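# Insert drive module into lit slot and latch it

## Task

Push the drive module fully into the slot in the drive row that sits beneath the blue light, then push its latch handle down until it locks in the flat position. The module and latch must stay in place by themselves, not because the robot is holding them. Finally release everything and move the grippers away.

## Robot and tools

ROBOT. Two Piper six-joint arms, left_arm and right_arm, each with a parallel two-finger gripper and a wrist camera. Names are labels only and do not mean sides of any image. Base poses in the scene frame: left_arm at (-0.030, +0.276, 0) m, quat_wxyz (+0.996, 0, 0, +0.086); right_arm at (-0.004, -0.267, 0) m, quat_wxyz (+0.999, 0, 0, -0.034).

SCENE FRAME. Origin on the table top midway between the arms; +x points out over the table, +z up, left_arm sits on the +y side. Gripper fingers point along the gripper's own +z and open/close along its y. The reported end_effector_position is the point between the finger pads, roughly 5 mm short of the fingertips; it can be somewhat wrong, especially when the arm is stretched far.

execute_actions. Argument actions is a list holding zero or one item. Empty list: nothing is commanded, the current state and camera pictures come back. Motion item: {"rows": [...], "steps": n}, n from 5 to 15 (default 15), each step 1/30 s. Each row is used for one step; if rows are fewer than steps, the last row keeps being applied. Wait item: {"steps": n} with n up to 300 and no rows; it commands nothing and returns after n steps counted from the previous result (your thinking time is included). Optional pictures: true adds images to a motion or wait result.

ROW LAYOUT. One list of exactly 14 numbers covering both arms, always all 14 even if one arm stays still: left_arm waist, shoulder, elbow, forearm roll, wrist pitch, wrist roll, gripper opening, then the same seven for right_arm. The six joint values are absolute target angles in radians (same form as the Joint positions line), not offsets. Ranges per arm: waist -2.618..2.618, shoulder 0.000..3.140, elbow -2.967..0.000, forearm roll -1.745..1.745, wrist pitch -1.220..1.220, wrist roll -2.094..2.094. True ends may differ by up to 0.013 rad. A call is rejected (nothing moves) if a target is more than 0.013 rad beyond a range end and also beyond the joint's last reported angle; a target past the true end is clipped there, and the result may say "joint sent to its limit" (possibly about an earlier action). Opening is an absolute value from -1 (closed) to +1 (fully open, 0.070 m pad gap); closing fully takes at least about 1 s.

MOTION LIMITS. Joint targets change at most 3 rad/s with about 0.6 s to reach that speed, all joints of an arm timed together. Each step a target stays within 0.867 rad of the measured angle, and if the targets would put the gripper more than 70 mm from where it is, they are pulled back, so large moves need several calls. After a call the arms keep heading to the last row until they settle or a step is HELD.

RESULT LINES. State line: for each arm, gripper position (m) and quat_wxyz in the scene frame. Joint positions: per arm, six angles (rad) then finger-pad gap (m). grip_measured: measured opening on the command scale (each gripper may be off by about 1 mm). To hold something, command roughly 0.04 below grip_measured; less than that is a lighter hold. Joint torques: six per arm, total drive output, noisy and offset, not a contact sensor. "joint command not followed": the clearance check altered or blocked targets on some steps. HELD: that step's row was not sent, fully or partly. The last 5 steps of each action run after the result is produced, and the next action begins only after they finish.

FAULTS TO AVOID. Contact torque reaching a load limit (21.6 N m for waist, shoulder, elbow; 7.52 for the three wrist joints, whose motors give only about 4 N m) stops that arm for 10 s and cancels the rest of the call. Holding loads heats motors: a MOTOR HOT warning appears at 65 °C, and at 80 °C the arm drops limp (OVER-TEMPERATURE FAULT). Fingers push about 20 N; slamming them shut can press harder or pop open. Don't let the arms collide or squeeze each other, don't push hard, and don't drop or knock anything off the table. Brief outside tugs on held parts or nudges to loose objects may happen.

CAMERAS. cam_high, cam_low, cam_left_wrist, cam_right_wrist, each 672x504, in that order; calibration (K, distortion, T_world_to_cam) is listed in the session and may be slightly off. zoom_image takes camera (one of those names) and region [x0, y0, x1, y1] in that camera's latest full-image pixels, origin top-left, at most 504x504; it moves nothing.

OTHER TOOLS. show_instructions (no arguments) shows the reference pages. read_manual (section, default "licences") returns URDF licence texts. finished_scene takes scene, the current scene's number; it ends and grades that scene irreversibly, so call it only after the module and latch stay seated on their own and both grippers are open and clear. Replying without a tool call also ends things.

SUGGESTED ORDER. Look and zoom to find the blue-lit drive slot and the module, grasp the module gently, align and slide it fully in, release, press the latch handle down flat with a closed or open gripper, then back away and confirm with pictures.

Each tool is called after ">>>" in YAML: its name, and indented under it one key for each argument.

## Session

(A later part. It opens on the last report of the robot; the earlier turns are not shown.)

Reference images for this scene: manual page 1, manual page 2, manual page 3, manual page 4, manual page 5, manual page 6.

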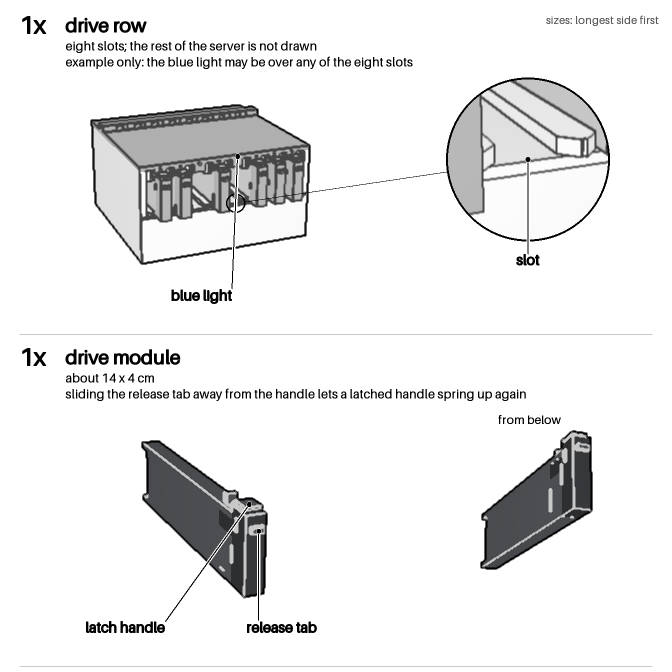

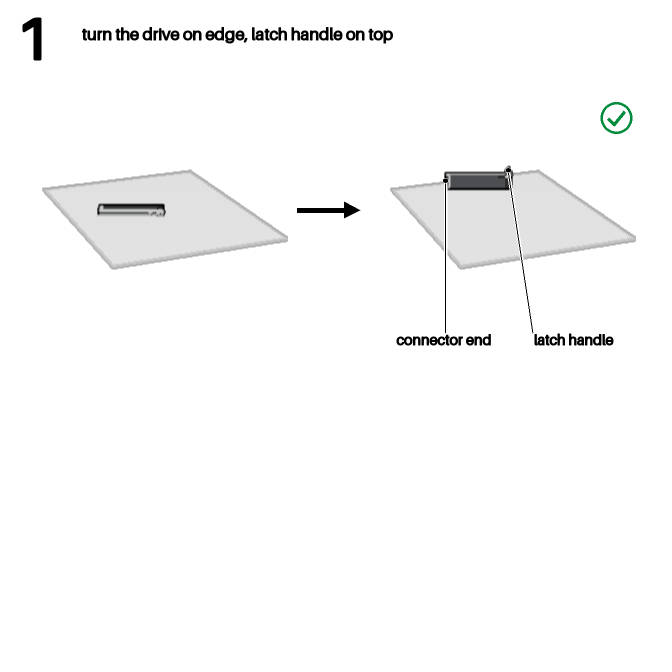

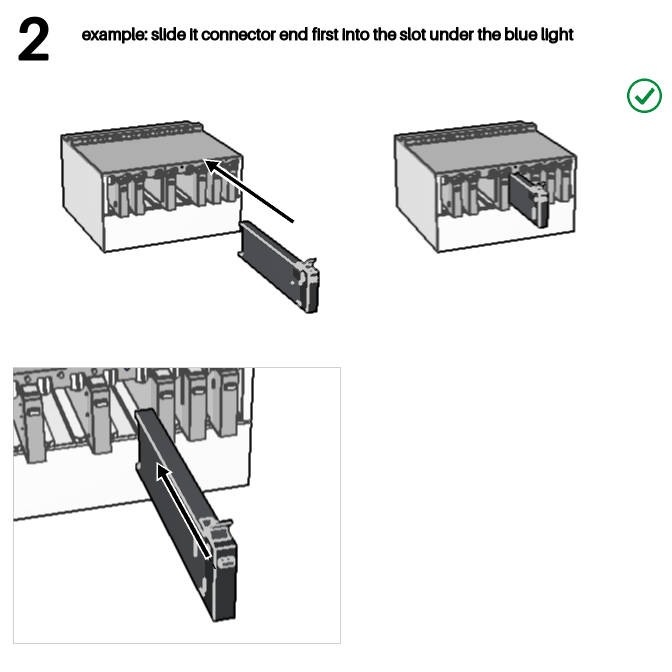

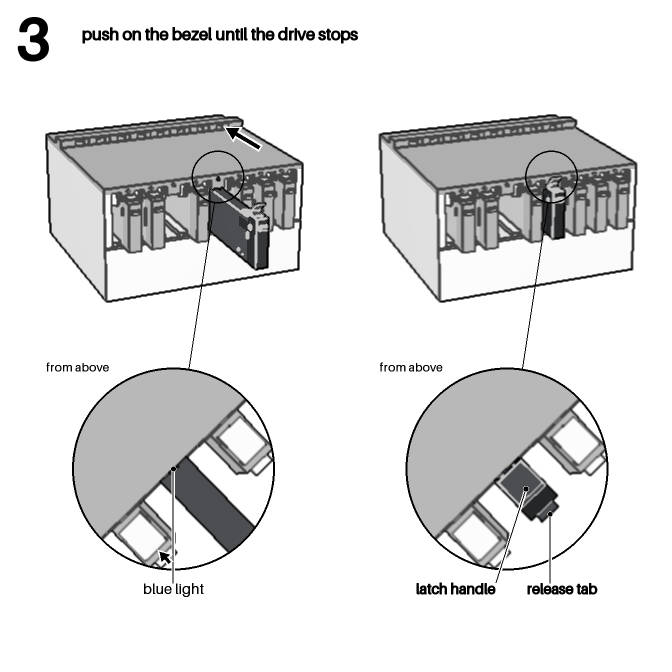

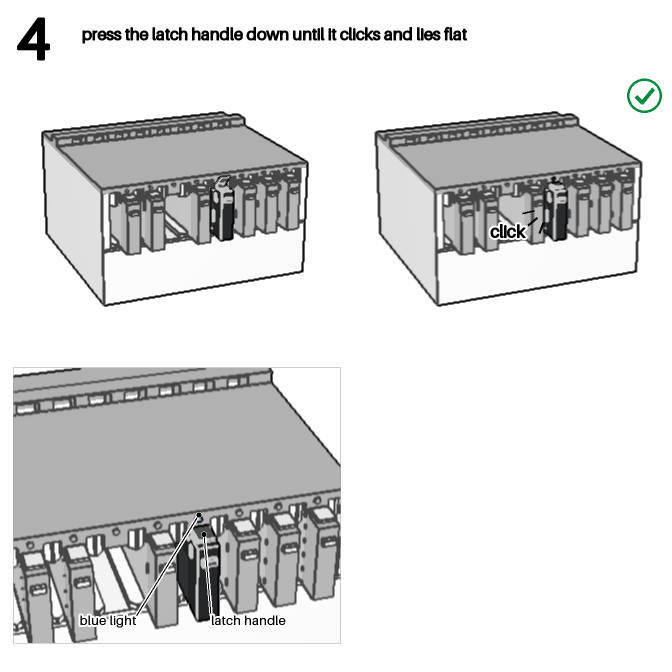

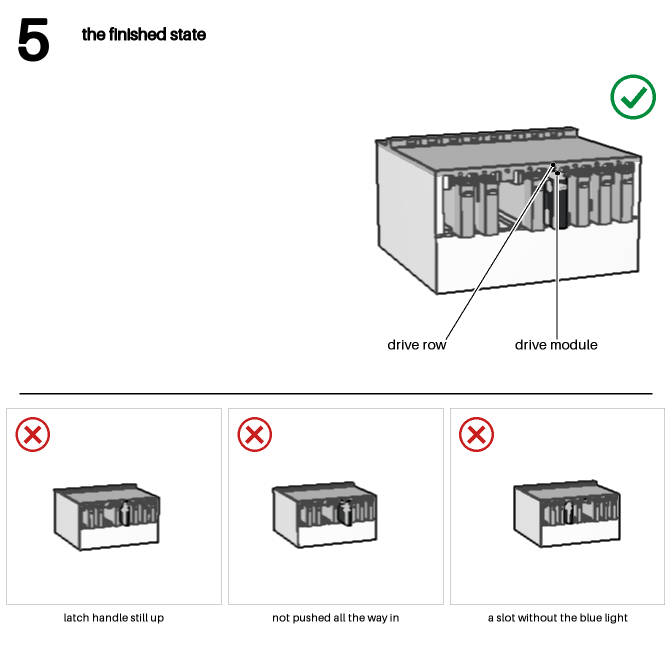

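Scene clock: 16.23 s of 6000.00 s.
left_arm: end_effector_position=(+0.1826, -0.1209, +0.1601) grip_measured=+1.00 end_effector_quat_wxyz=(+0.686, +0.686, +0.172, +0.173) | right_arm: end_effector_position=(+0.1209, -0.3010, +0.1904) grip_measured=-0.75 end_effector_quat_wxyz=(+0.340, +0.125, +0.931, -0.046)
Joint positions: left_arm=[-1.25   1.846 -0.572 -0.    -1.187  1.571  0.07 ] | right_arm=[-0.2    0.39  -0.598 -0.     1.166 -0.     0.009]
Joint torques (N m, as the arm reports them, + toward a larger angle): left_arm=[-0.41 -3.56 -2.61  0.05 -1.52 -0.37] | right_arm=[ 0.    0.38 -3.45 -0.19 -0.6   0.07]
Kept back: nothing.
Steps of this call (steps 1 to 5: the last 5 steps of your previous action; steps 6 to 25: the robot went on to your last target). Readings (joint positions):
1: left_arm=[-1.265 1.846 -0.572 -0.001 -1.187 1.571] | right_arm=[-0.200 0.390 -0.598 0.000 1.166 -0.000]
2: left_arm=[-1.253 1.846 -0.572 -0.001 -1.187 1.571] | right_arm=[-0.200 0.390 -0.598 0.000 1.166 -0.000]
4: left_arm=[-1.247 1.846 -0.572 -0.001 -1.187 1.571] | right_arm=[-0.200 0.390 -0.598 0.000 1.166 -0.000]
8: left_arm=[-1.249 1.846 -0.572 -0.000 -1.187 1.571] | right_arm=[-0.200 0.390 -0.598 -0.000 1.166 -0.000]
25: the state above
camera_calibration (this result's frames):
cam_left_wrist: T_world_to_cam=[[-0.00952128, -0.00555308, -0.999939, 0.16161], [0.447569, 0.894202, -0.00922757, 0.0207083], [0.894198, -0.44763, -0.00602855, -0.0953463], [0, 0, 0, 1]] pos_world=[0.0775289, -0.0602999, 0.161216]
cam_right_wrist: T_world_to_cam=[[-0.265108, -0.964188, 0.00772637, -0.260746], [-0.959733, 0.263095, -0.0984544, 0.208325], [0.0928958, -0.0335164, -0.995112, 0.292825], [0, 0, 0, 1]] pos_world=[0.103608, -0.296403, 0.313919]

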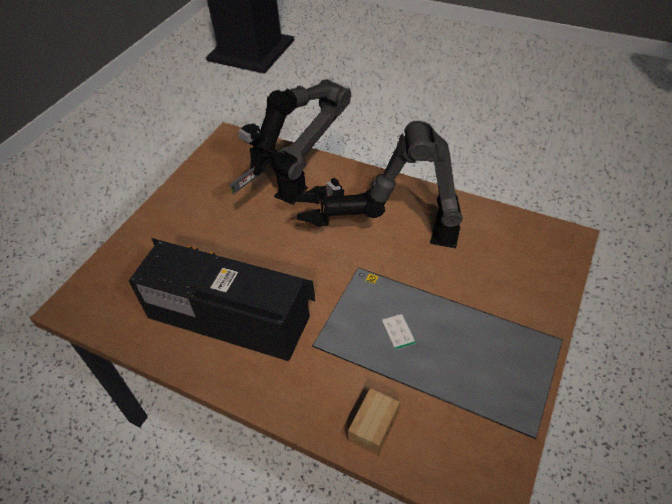

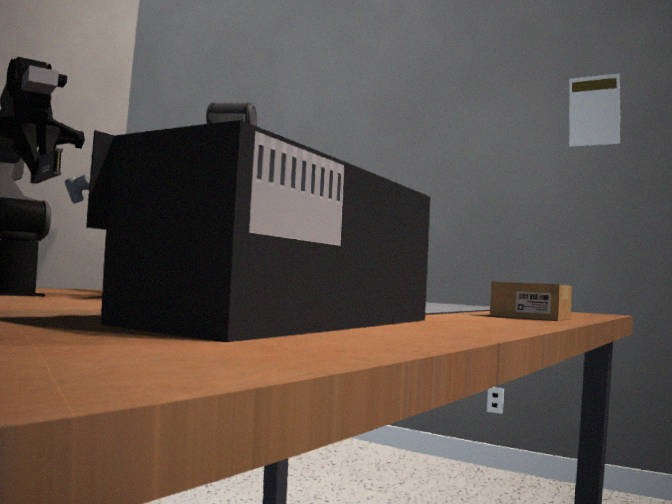

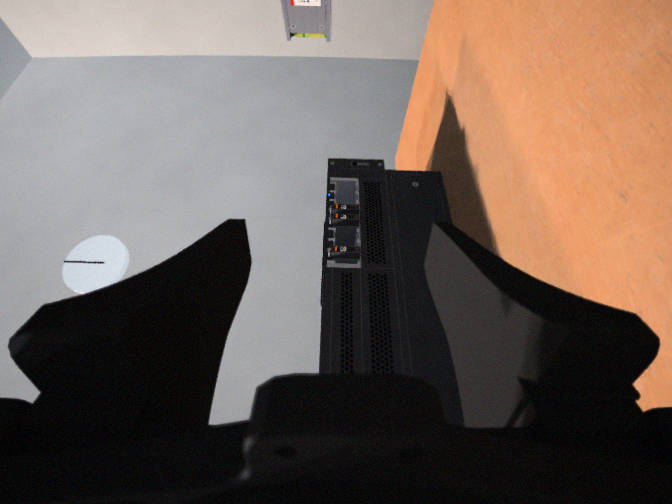

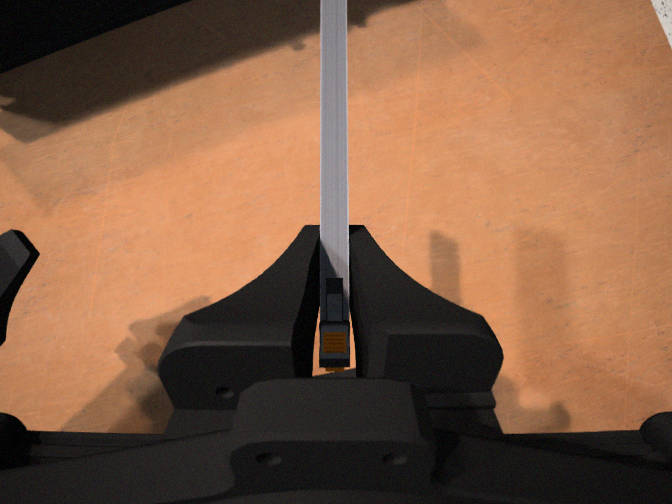

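>>> execute_actions:
  actions:
    - {"rows":[[-1.25,1.846,-0.572,0,-1.187,1.571,1,-0.4855,1.2664,-0.9148,0.5847,0.815,-0.974,-0.85]],"steps":15}

>>> execute_actions:
  actions:
    - {"steps":25}
  pictures: true

Scene clock: 17.53 s of 6000.00 s.
left_arm: end_effector_position=(+0.1826, -0.1209, +0.1601) grip_measured=+1.00 end_effector_quat_wxyz=(+0.686, +0.686, +0.172, +0.173) | right_arm: end_effector_position=(+0.1668, -0.2958, +0.2026) grip_measured=-0.75 end_effector_quat_wxyz=(+0.325, +0.064, +0.943, -0.017)
Joint positions: left_arm=[-1.25   1.846 -0.572  0.    -1.187  1.571  0.07 ] | right_arm=[-0.277  0.622 -0.682  0.157  1.072 -0.238  0.009]
Joint torques (N m, as the arm reports them, + toward a larger angle): left_arm=[-0.47 -3.47 -2.35  0.06 -1.54 -0.39] | right_arm=[-1.37  1.69 -5.11  0.51 -0.93 -0.52]
Steps of this call (steps 1 to 15: the robot went on to your last target; steps 16 to 29: nothing new was sent; steps 30 to 39: the first 10 steps of this action). Readings (joint positions):
30: left_arm=[-1.250 1.846 -0.572 0.000 -1.187 1.571] | right_arm=[-0.200 0.390 -0.598 -0.000 1.166 0.000]
31: left_arm=[-1.250 1.846 -0.572 0.000 -1.187 1.571] | right_arm=[-0.201 0.392 -0.598 0.001 1.165 -0.002]
33: left_arm=[-1.250 1.846 -0.572 0.000 -1.187 1.571] | right_arm=[-0.209 0.415 -0.605 0.017 1.157 -0.027]
37: left_arm=[-1.250 1.846 -0.572 0.000 -1.187 1.571] | right_arm=[-0.247 0.533 -0.649 0.097 1.108 -0.146]
39: the state above

Scene clock: 18.37 s of 6000.00 s.
left_arm: end_effector_position=(+0.1825, -0.1208, +0.1600) grip_measured=+1.00 end_effector_quat_wxyz=(+0.686, +0.686, +0.172, +0.173) | right_arm: end_effector_position=(+0.3077, -0.3547, +0.1899) grip_measured=-0.75 end_effector_quat_wxyz=(+0.342, -0.056, +0.938, +0.021)
Joint positions: left_arm=[-1.25   1.846 -0.572  0.    -1.187  1.571  0.07 ] | right_arm=[-0.486  1.267 -0.915  0.585  0.815 -0.974  0.009]
Joint torques (N m, as the arm reports them, + toward a larger angle): left_arm=[-0.27 -3.45 -2.11  0.05 -1.55 -0.4 ] | right_arm=[-0.07 -4.06 -4.81  0.43 -0.15  0.06]
Kept back: nothing.
Steps of this call (steps 1 to 5: the last 5 steps of your previous action; steps 6 to 25: the robot went on to your last target). Readings (joint positions):
1: left_arm=[-1.250 1.846 -0.572 0.000 -1.187 1.571] | right_arm=[-0.293 0.672 -0.700 0.190 1.052 -0.293]
2: left_arm=[-1.250 1.846 -0.572 0.000 -1.187 1.571] | right_arm=[-0.309 0.722 -0.718 0.223 1.032 -0.350]
4: left_arm=[-1.250 1.846 -0.572 0.000 -1.187 1.571] | right_arm=[-0.339 0.817 -0.752 0.286 0.994 -0.459]
8: left_arm=[-1.250 1.846 -0.572 0.000 -1.187 1.571] | right_arm=[-0.399 1.001 -0.819 0.407 0.921 -0.669]
25: the state above
camera_calibration (this result's frames):
cam_left_wrist: T_world_to_cam=[[-0.00963111, -0.00534885, -0.999939, 0.161567], [0.447572, 0.894202, -0.00909412, 0.0206683], [0.894196, -0.447632, -0.00621816, -0.0952895], [0, 0, 0, 1]] pos_world=[0.077513, -0.0602721, 0.161153]
cam_right_wrist: T_world_to_cam=[[0.118656, -0.992907, 0.00754553, -0.391153], [-0.988038, -0.118822, -0.0982945, 0.274888], [0.0984938, 0.00420799, -0.995129, 0.284884], [0, 0, 0, 1]] pos_world=[0.289953, -0.356914, 0.313468]

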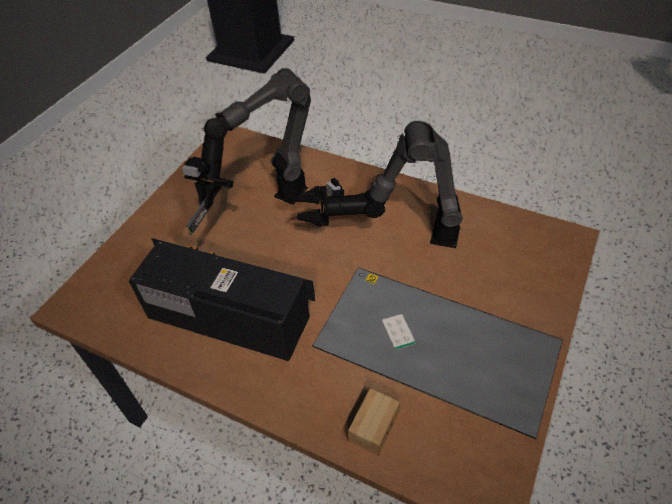

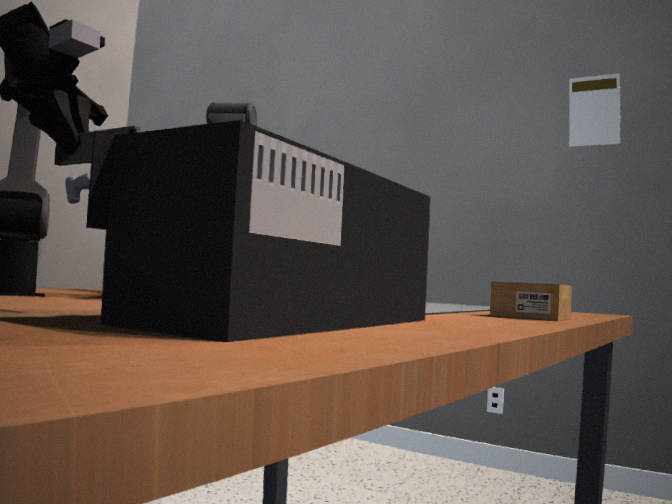

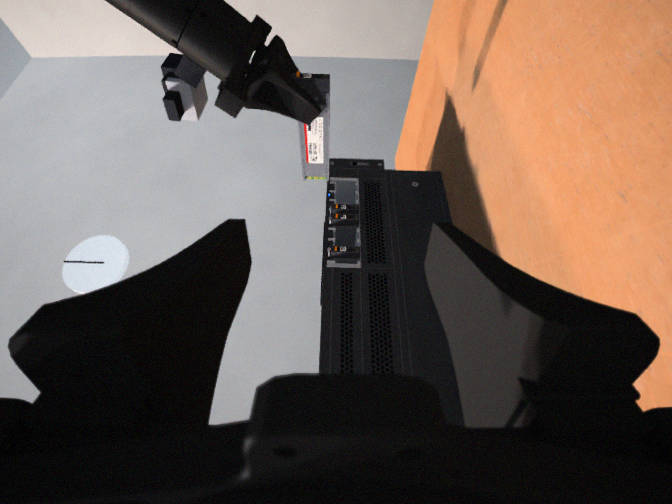

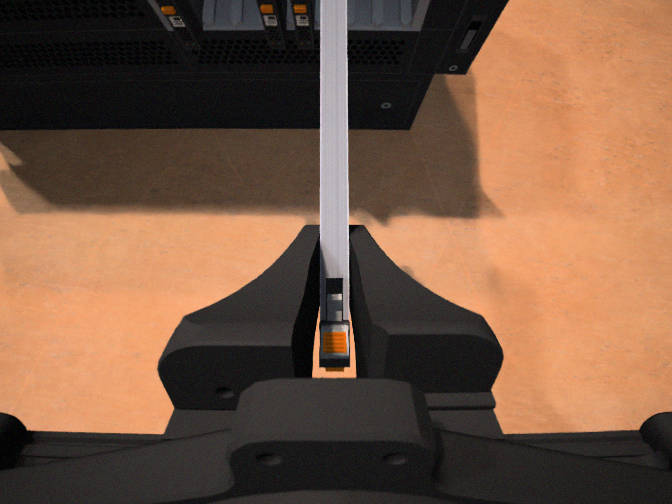

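>>> execute_actions:
  actions:
    - {"rows":[[-1.25,1.846,-0.572,0,-1.187,1.571,1,-0.552,1.3415,-0.8387,0.7074,0.7317,-1.1763,-0.85]],"steps":15}

>>> execute_actions:
  actions:
    - {"steps":12}
  pictures: true

>>> zoom_image:
  camera: "cam_left_wrist"
  region: [270, 70, 430, 230]

Scene clock: 19.33 s of 6000.00 s.
left_arm: end_effector_position=(+0.1825, -0.1208, +0.1600) grip_measured=+1.00 end_effector_quat_wxyz=(+0.686, +0.686, +0.172, +0.173) | right_arm: end_effector_position=(+0.3099, -0.3706, +0.1591) grip_measured=-0.75 end_effector_quat_wxyz=(+0.342, -0.057, +0.938, +0.021)
Joint positions: left_arm=[-1.25   1.846 -0.572  0.    -1.187  1.571  0.07 ] | right_arm=[-0.545  1.335 -0.846  0.695  0.739 -1.157  0.009]
Joint torques (N m, as the arm reports them, + toward a larger angle): left_arm=[-0.38 -3.49 -2.12  0.07 -1.52 -0.38] | right_arm=[-0.28 -4.06 -3.98  0.49 -0.08  0.16]
Steps of this call (steps 1 to 19: the robot went on to your last target; steps 20 to 29: the first 10 steps of this action). Readings (joint positions):
20: left_arm=[-1.250 1.846 -0.572 0.000 -1.187 1.571] | right_arm=[-0.486 1.266 -0.915 0.585 0.815 -0.974]
21: left_arm=[-1.250 1.846 -0.572 0.000 -1.187 1.571] | right_arm=[-0.486 1.267 -0.915 0.586 0.815 -0.976]
23: left_arm=[-1.250 1.846 -0.572 0.000 -1.187 1.571] | right_arm=[-0.494 1.273 -0.908 0.601 0.805 -1.001]
27: left_arm=[-1.250 1.846 -0.572 0.000 -1.187 1.571] | right_arm=[-0.531 1.316 -0.864 0.669 0.758 -1.114]
29: the state above

Scene clock: 19.73 s of 6000.00 s.
left_arm: end_effector_position=(+0.1825, -0.1208, +0.1600) grip_measured=+1.00 end_effector_quat_wxyz=(+0.686, +0.686, +0.172, +0.173) | right_arm: end_effector_position=(+0.3097, -0.3725, +0.1554) grip_measured=-0.75 end_effector_quat_wxyz=(+0.342, -0.056, +0.938, +0.021)
Joint positions: left_arm=[-1.25   1.846 -0.572  0.    -1.187  1.571  0.07 ] | right_arm=[-0.552  1.343 -0.838  0.708  0.731 -1.176  0.009]
Joint torques (N m, as the arm reports them, + toward a larger angle): left_arm=[-0.32 -3.37 -2.12  0.08 -1.53 -0.41] | right_arm=[ 0.5  -4.28 -4.48  0.32 -0.01  0.08]
Kept back: nothing.
Steps of this call (steps 1 to 5: the last 5 steps of your previous action; steps 6 to 12: the robot went on to your last target). Readings (joint positions):
1: left_arm=[-1.250 1.846 -0.572 0.000 -1.187 1.571] | right_arm=[-0.550 1.340 -0.841 0.703 0.734 -1.170]
2: left_arm=[-1.250 1.846 -0.572 0.000 -1.187 1.571] | right_arm=[-0.552 1.342 -0.838 0.707 0.731 -1.177]
4: left_arm=[-1.250 1.846 -0.572 0.000 -1.187 1.571] | right_arm=[-0.553 1.343 -0.838 0.708 0.731 -1.177]
8: left_arm=[-1.250 1.846 -0.572 0.000 -1.187 1.571] | right_arm=[-0.553 1.343 -0.838 0.708 0.731 -1.177]
12: the state above
camera_calibration (this result's frames):
cam_left_wrist: T_world_to_cam=[[-0.00965228, -0.00530973, -0.999939, 0.161561], [0.447572, 0.894202, -0.00906862, 0.0206584], [0.894196, -0.447632, -0.0062546, -0.0952755], [0, 0, 0, 1]] pos_world=[0.0775083, -0.0602633, 0.161142]
cam_right_wrist: T_world_to_cam=[[0.118477, -0.992935, 0.00654816, -0.408641], [-0.988151, -0.118549, -0.0974867, 0.27144], [0.0975743, 0.00507936, -0.995215, 0.25108], [0, 0, 0, 1]] pos_world=[0.292139, -0.37485, 0.279016]

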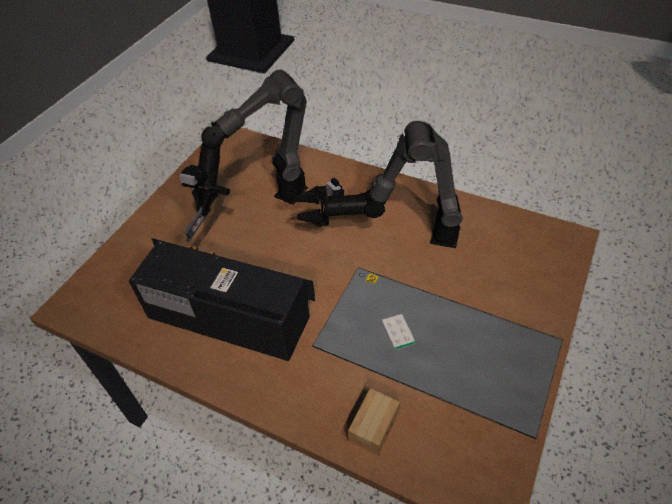

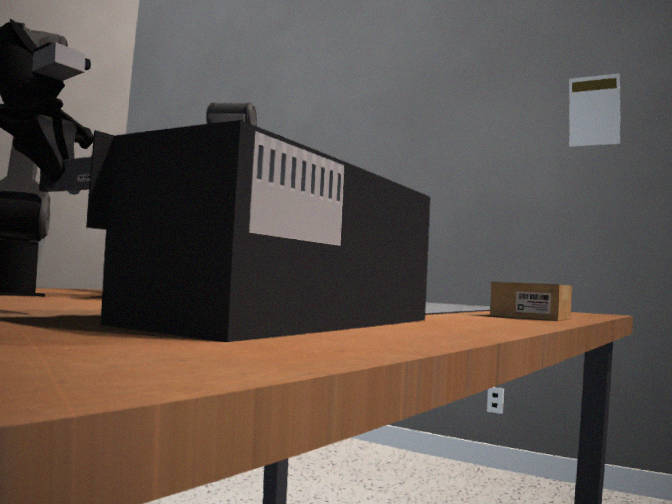

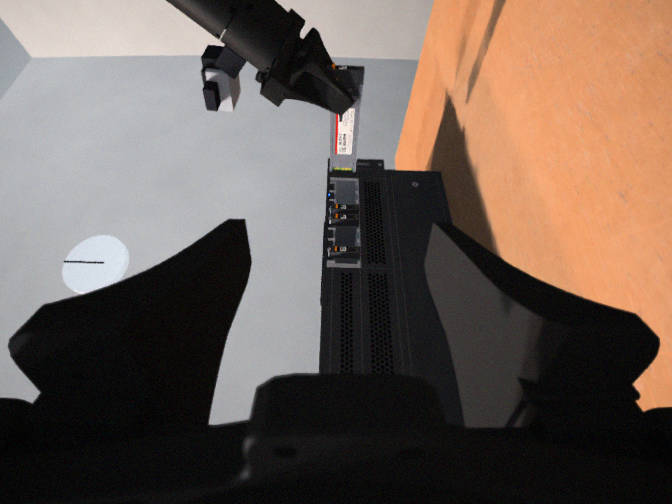

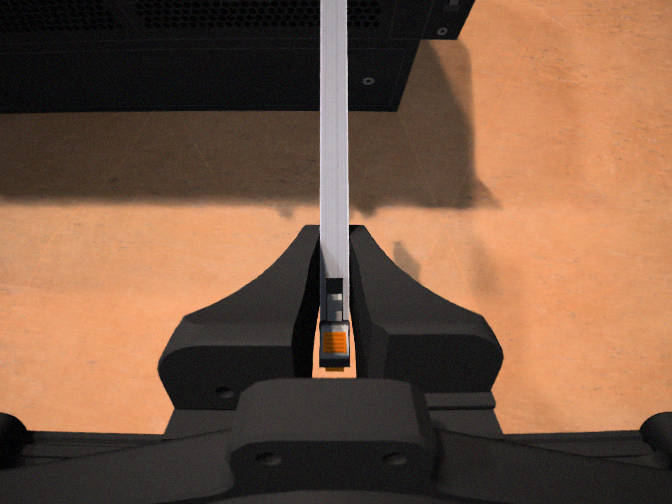

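Region (270, 70, 430, 230) of cam_left_wrist's 672x504 image, scaled by 3.150, with more detail than that image has.

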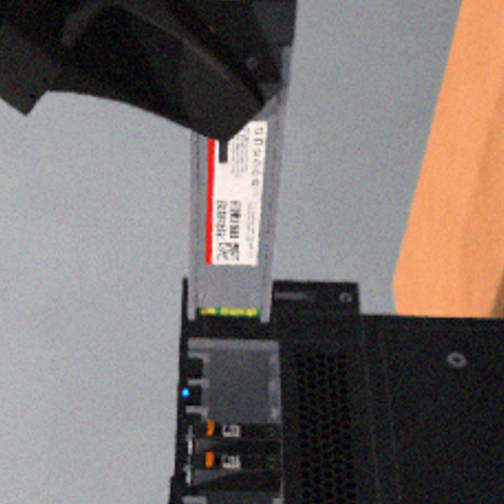

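>>> execute_actions:
  actions:
    - {"rows":[[-1.25,1.846,-0.572,0,-1.187,1.571,1,-0.4924,1.4033,-0.8726,0.7051,0.6752,-1.1407,-0.85]],"steps":15}

>>> execute_actions:
  actions:
    - {"steps":12}
  pictures: true

>>> zoom_image:
  camera: "cam_left_wrist"
  region: [270, 70, 430, 230]

Scene clock: 20.37 s of 6000.00 s.
left_arm: end_effector_position=(+0.1825, -0.1208, +0.1600) grip_measured=+1.00 end_effector_quat_wxyz=(+0.686, +0.686, +0.172, +0.173) | right_arm: end_effector_position=(+0.3303, -0.3700, +0.1504) grip_measured=-0.75 end_effector_quat_wxyz=(+0.342, -0.056, +0.938, +0.021)
Joint positions: left_arm=[-1.25   1.846 -0.572  0.    -1.187  1.571  0.07 ] | right_arm=[-0.491  1.405 -0.874  0.705  0.674 -1.139  0.009]
Joint torques (N m, as the arm reports them, + toward a larger angle): left_arm=[-0.43 -3.41 -2.14  0.06 -1.56 -0.39] | right_arm=[-0.88 -4.62 -3.99  0.22 -0.05 -0.2 ]
Steps of this call (steps 1 to 9: the robot went on to your last target; steps 10 to 19: the first 10 steps of this action). Readings (joint positions):
10: left_arm=[-1.250 1.846 -0.572 0.000 -1.187 1.571] | right_arm=[-0.552 1.342 -0.838 0.708 0.732 -1.176]
11: left_arm=[-1.250 1.846 -0.572 0.000 -1.187 1.571] | right_arm=[-0.549 1.343 -0.840 0.707 0.730 -1.174]
13: left_arm=[-1.250 1.846 -0.572 0.000 -1.187 1.571] | right_arm=[-0.525 1.366 -0.854 0.706 0.709 -1.160]
17: left_arm=[-1.250 1.846 -0.572 0.000 -1.187 1.571] | right_arm=[-0.490 1.405 -0.874 0.705 0.673 -1.139]
19: the state above

Scene clock: 20.77 s of 6000.00 s.
left_arm: end_effector_position=(+0.1825, -0.1208, +0.1600) grip_measured=+1.00 end_effector_quat_wxyz=(+0.686, +0.686, +0.172, +0.173) | right_arm: end_effector_position=(+0.3300, -0.3701, +0.1507) grip_measured=-0.75 end_effector_quat_wxyz=(+0.343, -0.057, +0.938, +0.020)
Joint positions: left_arm=[-1.25   1.846 -0.572  0.    -1.187  1.571  0.07 ] | right_arm=[-0.492  1.404 -0.874  0.705  0.675 -1.141  0.009]
Joint torques (N m, as the arm reports them, + toward a larger angle): left_arm=[-0.35 -3.45 -1.99  0.06 -1.53 -0.37] | right_arm=[-0.77 -4.7  -3.04  0.24 -0.02 -0.18]
Kept back: nothing.
Steps of this call (steps 1 to 5: the last 5 steps of your previous action; steps 6 to 12: the robot went on to your last target). Readings (joint positions):
1: left_arm=[-1.250 1.846 -0.572 0.000 -1.187 1.571] | right_arm=[-0.491 1.405 -0.874 0.705 0.674 -1.140]
2: left_arm=[-1.250 1.846 -0.572 0.000 -1.187 1.571] | right_arm=[-0.492 1.405 -0.874 0.705 0.675 -1.140]
4: left_arm=[-1.250 1.846 -0.572 0.000 -1.187 1.571] | right_arm=[-0.492 1.404 -0.874 0.705 0.675 -1.140]
8: left_arm=[-1.250 1.846 -0.572 0.000 -1.187 1.571] | right_arm=[-0.492 1.404 -0.874 0.705 0.675 -1.140]
12: the state above
camera_calibration (this result's frames):
cam_left_wrist: T_world_to_cam=[[-0.00965257, -0.00530886, -0.999939, 0.161561], [0.447572, 0.894202, -0.00906796, 0.0206581], [0.894196, -0.447632, -0.00625525, -0.0952753], [0, 0, 0, 1]] pos_world=[0.0775083, -0.0602632, 0.161142]
cam_right_wrist: T_world_to_cam=[[0.119225, -0.992833, 0.00829415, -0.409148], [-0.987892, -0.119458, -0.0989954, 0.291069], [0.0992767, 0.00360896, -0.995053, 0.243265], [0, 0, 0, 1]] pos_world=[0.312174, -0.372323, 0.274269]

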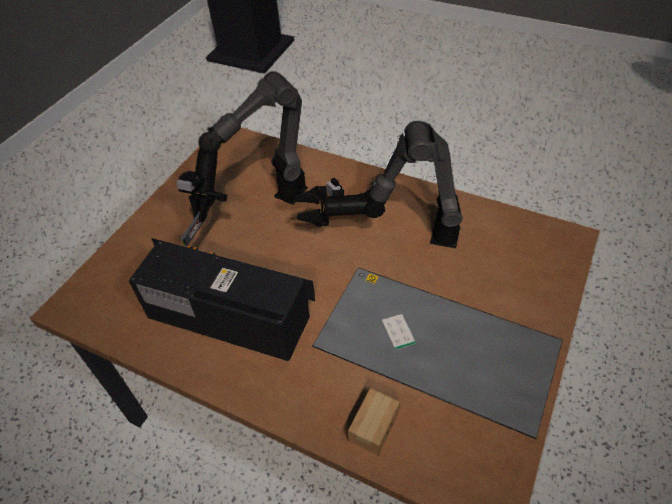

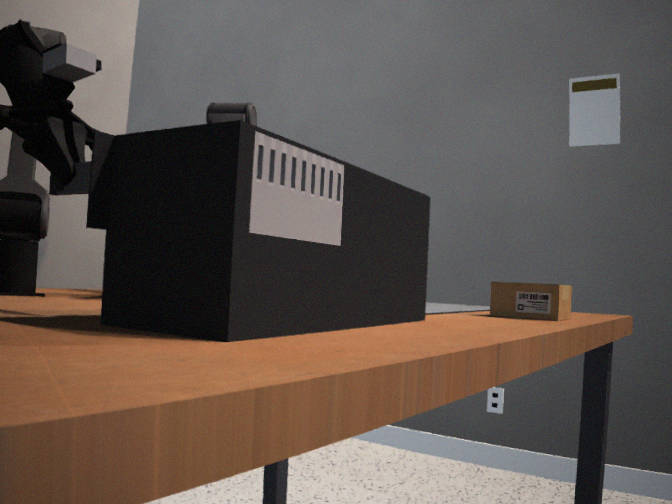

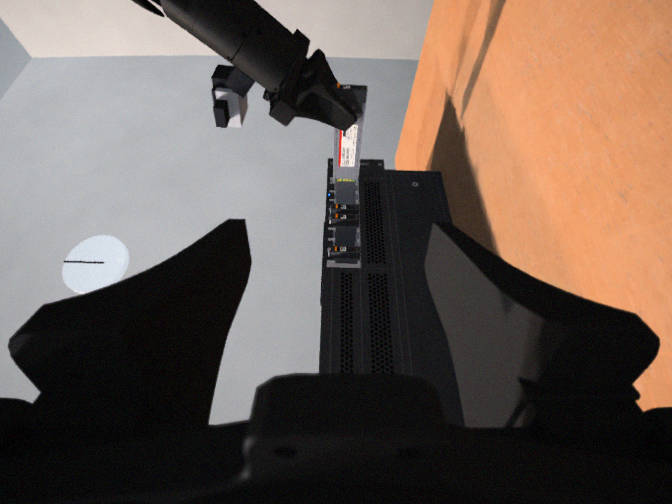

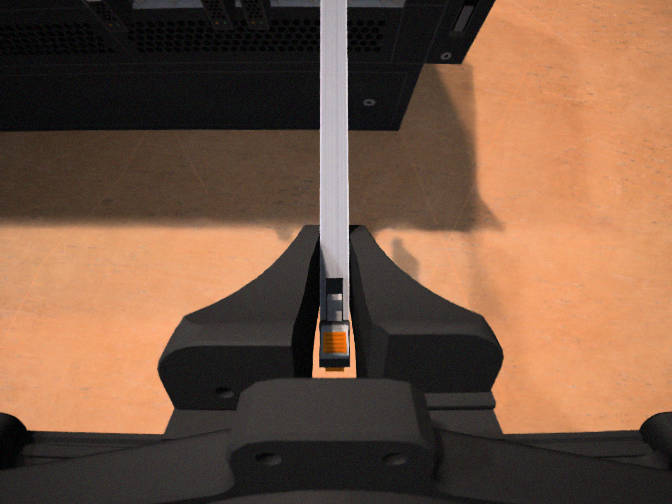

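Region (270, 70, 430, 230) of cam_left_wrist's 672x504 image, scaled by 3.150, with more detail than that image has.

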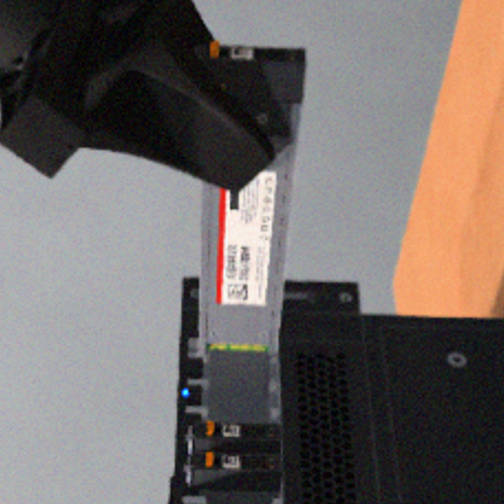

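>>> execute_actions:
  actions:
    - {"rows":[[-1.25,1.846,-0.572,0,-1.187,1.571,1,-0.4406,1.4593,-0.9265,0.6827,0.6437,-1.0841,-0.85]],"steps":15}

>>> execute_actions:
  actions:
    - {"steps":12}
  pictures: true

>>> zoom_image:
  camera: "cam_left_wrist"
  region: [270, 70, 430, 230]

>>> zoom_image:
  camera: "cam_right_wrist"
  region: [180, 0, 480, 120]

Scene clock: 22.63 s of 6000.00 s.
left_arm: end_effector_position=(+0.1825, -0.1208, +0.1600) grip_measured=+1.00 end_effector_quat_wxyz=(+0.686, +0.686, +0.172, +0.173) | right_arm: end_effector_position=(+0.3499, -0.3676, +0.1499) grip_measured=-0.75 end_effector_quat_wxyz=(+0.342, -0.056, +0.938, +0.020)
Joint positions: left_arm=[-1.25   1.846 -0.572  0.    -1.187  1.571  0.07 ] | right_arm=[-0.44   1.461 -0.927  0.682  0.643 -1.083  0.009]
Joint torques (N m, as the arm reports them, + toward a larger angle): left_arm=[-0.36 -3.55 -2.22  0.06 -1.54 -0.4 ] | right_arm=[-0.93 -5.11 -3.57  0.28 -0.05 -0.17]
Steps of this call (steps 1 to 15: the robot went on to your last target; steps 16 to 46: nothing new was sent; steps 47 to 56: the first 10 steps of this action). Readings (joint positions):
47: left_arm=[-1.250 1.846 -0.572 0.000 -1.187 1.571] | right_arm=[-0.492 1.403 -0.873 0.705 0.675 -1.141]
48: left_arm=[-1.250 1.846 -0.572 0.000 -1.187 1.571] | right_arm=[-0.490 1.405 -0.874 0.704 0.675 -1.138]
50: left_arm=[-1.250 1.846 -0.572 0.000 -1.187 1.571] | right_arm=[-0.468 1.428 -0.896 0.694 0.662 -1.114]
54: left_arm=[-1.250 1.846 -0.572 0.000 -1.187 1.571] | right_arm=[-0.439 1.461 -0.927 0.682 0.642 -1.083]
56: the state above

Scene clock: 23.03 s of 6000.00 s.
left_arm: end_effector_position=(+0.1825, -0.1208, +0.1600) grip_measured=+1.00 end_effector_quat_wxyz=(+0.686, +0.686, +0.172, +0.173) | right_arm: end_effector_position=(+0.3496, -0.3676, +0.1501) grip_measured=-0.75 end_effector_quat_wxyz=(+0.342, -0.057, +0.938, +0.020)
Joint positions: left_arm=[-1.25   1.846 -0.572  0.    -1.187  1.571  0.07 ] | right_arm=[-0.441  1.46  -0.927  0.682  0.644 -1.084  0.009]
Joint torques (N m, as the arm reports them, + toward a larger angle): left_arm=[-0.39 -3.56 -2.11  0.04 -1.54 -0.38] | right_arm=[-0.84 -5.23 -3.16  0.34 -0.08 -0.18]
Kept back: nothing.
Steps of this call (steps 1 to 5: the last 5 steps of your previous action; steps 6 to 12: the robot went on to your last target). Readings (joint positions):
1: left_arm=[-1.250 1.846 -0.572 0.000 -1.187 1.571] | right_arm=[-0.440 1.461 -0.927 0.682 0.643 -1.084]
2: left_arm=[-1.250 1.846 -0.572 0.000 -1.187 1.571] | right_arm=[-0.440 1.461 -0.927 0.682 0.643 -1.084]
4: left_arm=[-1.250 1.846 -0.572 0.000 -1.187 1.571] | right_arm=[-0.440 1.460 -0.927 0.682 0.643 -1.084]
8: left_arm=[-1.250 1.846 -0.572 0.000 -1.187 1.571] | right_arm=[-0.440 1.460 -0.927 0.682 0.644 -1.084]
12: the state above
camera_calibration (this result's frames):
cam_left_wrist: T_world_to_cam=[[-0.00965264, -0.00530876, -0.999939, 0.161561], [0.447572, 0.894202, -0.00906791, 0.0206581], [0.894196, -0.447632, -0.00625535, -0.0952752], [0, 0, 0, 1]] pos_world=[0.0775082, -0.0602631, 0.161142]
cam_right_wrist: T_world_to_cam=[[0.119294, -0.992826, 0.0080873, -0.409], [-0.987934, -0.119509, -0.0985056, 0.310635], [0.0987655, 0.00376141, -0.995104, 0.240921], [0, 0, 0, 1]] pos_world=[0.331884, -0.369849, 0.273649]

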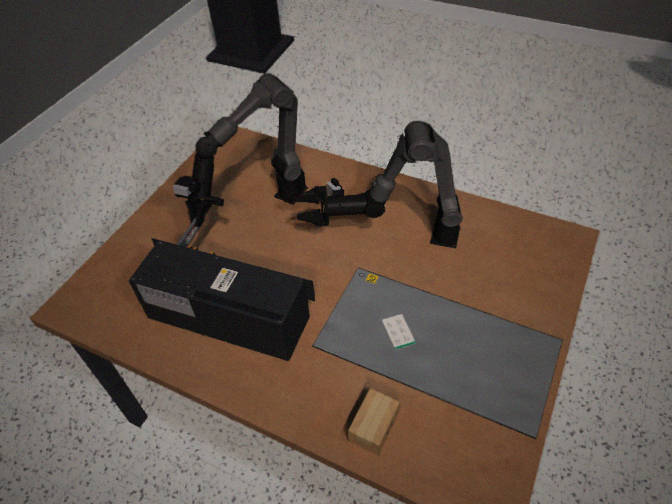

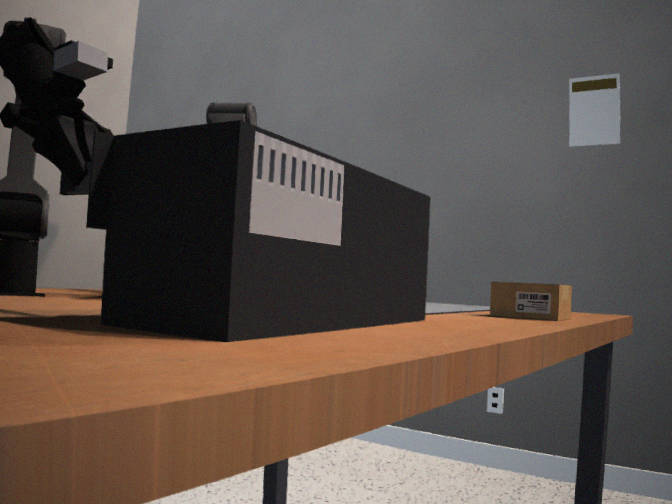

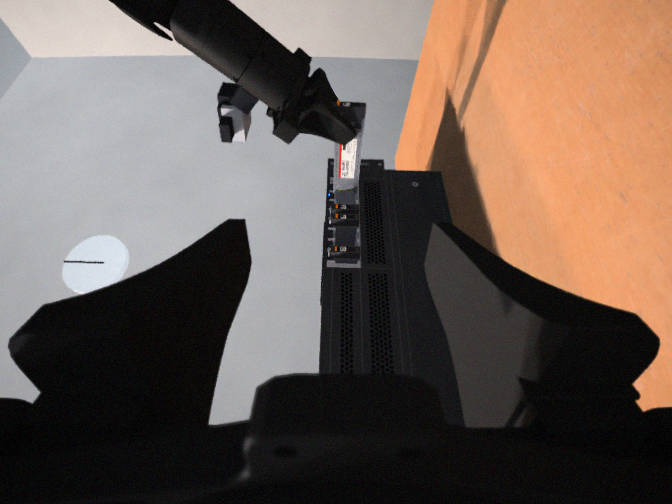

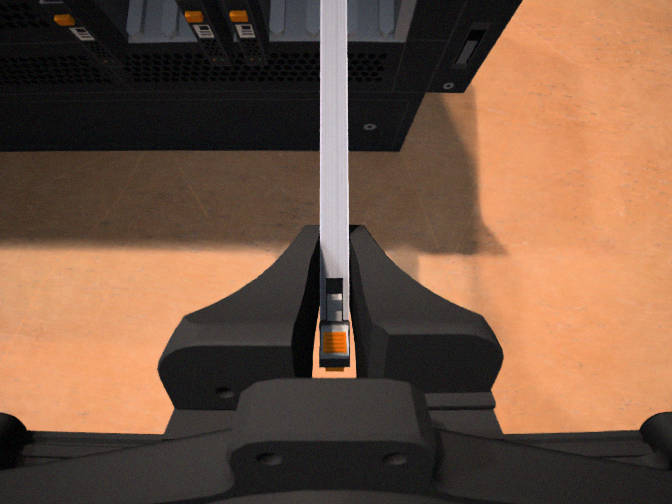

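Region (270, 70, 430, 230) of cam_left_wrist's 672x504 image, scaled by 3.150, with more detail than that image has.

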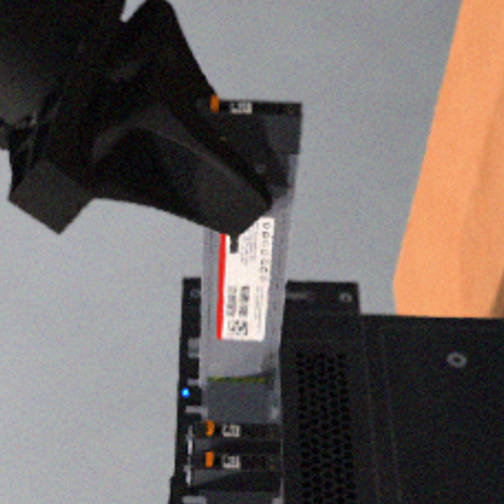

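Region (180, 0, 480, 120) of cam_right_wrist's 672x504 image, scaled by 1.680, with more detail than that image has; it fills the top 202 rows of this view, and the rest is white.

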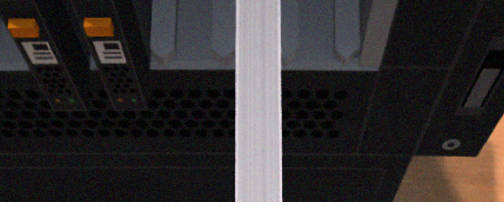

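>>> execute_actions:
  actions:
    - {"rows":[[-1.25,1.846,-0.572,0,-1.187,1.571,1,-0.3746,1.5448,-1.0188,0.6405,0.6126,-0.9971,-0.85]],"steps":15}

>>> execute_actions:
  actions:
    - {"steps":12}
  pictures: true

>>> zoom_image:
  camera: "cam_left_wrist"
  region: [270, 70, 430, 230]

Scene clock: 23.70 s of 6000.00 s.
left_arm: end_effector_position=(+0.1825, -0.1208, +0.1600) grip_measured=+1.00 end_effector_quat_wxyz=(+0.686, +0.686, +0.172, +0.173) | right_arm: end_effector_position=(+0.3746, -0.3631, +0.1424) grip_measured=-0.75 end_effector_quat_wxyz=(+0.330, -0.058, +0.942, +0.025)
Joint positions: left_arm=[-1.25   1.846 -0.572  0.    -1.187  1.571  0.07 ] | right_arm=[-0.378  1.551 -1.009  0.629  0.624 -0.995  0.009]
Joint torques (N m, as the arm reports them, + toward a larger angle): left_arm=[-0.4  -3.35 -2.09  0.05 -1.54 -0.39] | right_arm=[  7.02  -7.7  -12.5    3.28  -3.19  -0.34]
Steps of this call (steps 1 to 10: the robot went on to your last target; steps 11 to 20: the first 10 steps of this action). Readings (joint positions):
11: left_arm=[-1.250 1.846 -0.572 0.000 -1.187 1.571] | right_arm=[-0.441 1.459 -0.927 0.682 0.644 -1.084]
12: left_arm=[-1.250 1.846 -0.572 0.000 -1.187 1.571] | right_arm=[-0.439 1.461 -0.928 0.682 0.644 -1.082]
14: left_arm=[-1.250 1.846 -0.572 0.000 -1.187 1.571] | right_arm=[-0.422 1.482 -0.951 0.670 0.637 -1.059]
18: left_arm=[-1.250 1.846 -0.572 0.000 -1.187 1.571] | right_arm=[-0.380 1.548 -1.004 0.627 0.627 -0.996]
20: the state above

Scene clock: 24.10 s of 6000.00 s.
left_arm: end_effector_position=(+0.1825, -0.1208, +0.1600) grip_measured=+1.00 end_effector_quat_wxyz=(+0.686, +0.686, +0.172, +0.173) | right_arm: end_effector_position=(+0.3788, -0.3633, +0.1496) grip_measured=-0.75 end_effector_quat_wxyz=(+0.341, -0.057, +0.938, +0.022)
Joint positions: left_arm=[-1.25   1.846 -0.572  0.    -1.187  1.571  0.07 ] | right_arm=[-0.374  1.545 -1.018  0.64   0.616 -0.997  0.009]
Joint torques (N m, as the arm reports them, + toward a larger angle): left_arm=[-0.35 -3.51 -2.23  0.05 -1.55 -0.36] | right_arm=[  5.95  -6.88 -12.05   3.14  -3.46  -0.19]
Kept back: nothing.
Steps of this call (steps 1 to 5: the last 5 steps of your previous action; steps 6 to 12: the robot went on to your last target). Readings (joint positions):
1: left_arm=[-1.250 1.846 -0.572 0.000 -1.187 1.571] | right_arm=[-0.378 1.550 -1.009 0.631 0.623 -0.996]
2: left_arm=[-1.250 1.846 -0.572 0.000 -1.187 1.571] | right_arm=[-0.377 1.550 -1.011 0.633 0.622 -0.996]
4: left_arm=[-1.250 1.846 -0.572 0.000 -1.187 1.571] | right_arm=[-0.376 1.548 -1.013 0.636 0.619 -0.997]
8: left_arm=[-1.250 1.846 -0.572 0.000 -1.187 1.571] | right_arm=[-0.375 1.545 -1.017 0.639 0.616 -0.997]
12: the state above
camera_calibration (this result's frames):
cam_left_wrist: T_world_to_cam=[[-0.00965262, -0.00530874, -0.999939, 0.161561], [0.447572, 0.894202, -0.00906788, 0.0206581], [0.894196, -0.447632, -0.00625535, -0.0952752], [0, 0, 0, 1]] pos_world=[0.0775082, -0.0602631, 0.161142]
cam_right_wrist: T_world_to_cam=[[0.121671, -0.992552, 0.00602151, -0.408688], [-0.987892, -0.121684, -0.0962459, 0.338831], [0.0962618, 0.00576175, -0.995339, 0.239253], [0, 0, 0, 1]] pos_world=[0.361423, -0.365792, 0.27321]

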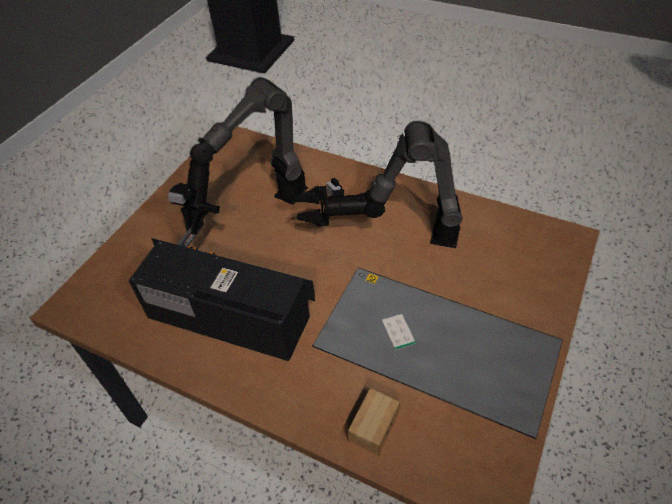

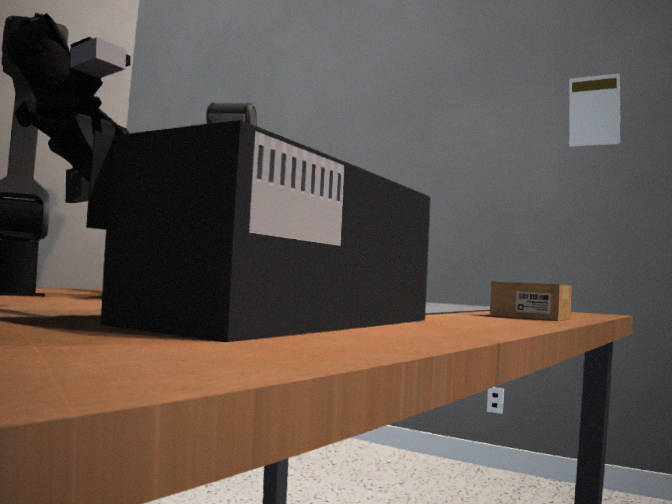

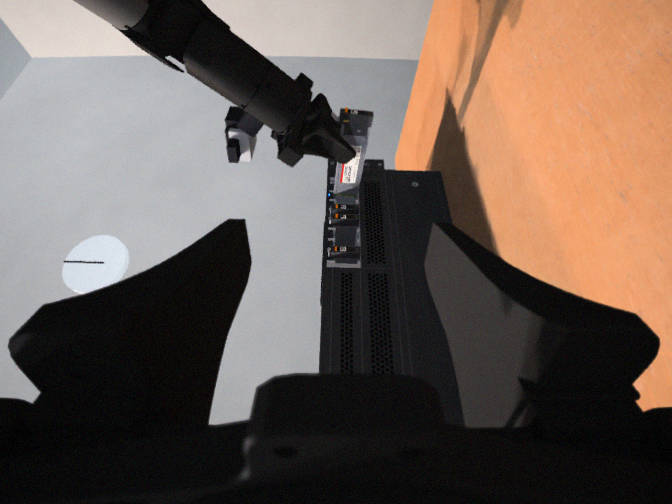

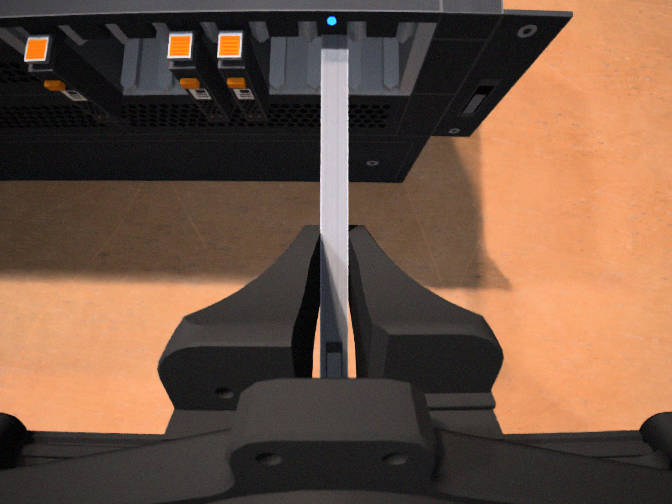

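Region (270, 70, 430, 230) of cam_left_wrist's 672x504 image, scaled by 3.150, with more detail than that image has.

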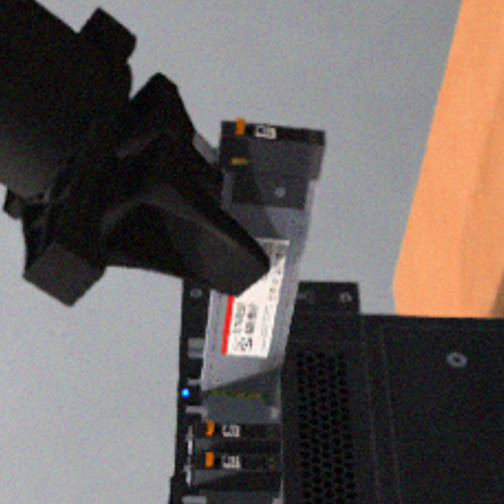

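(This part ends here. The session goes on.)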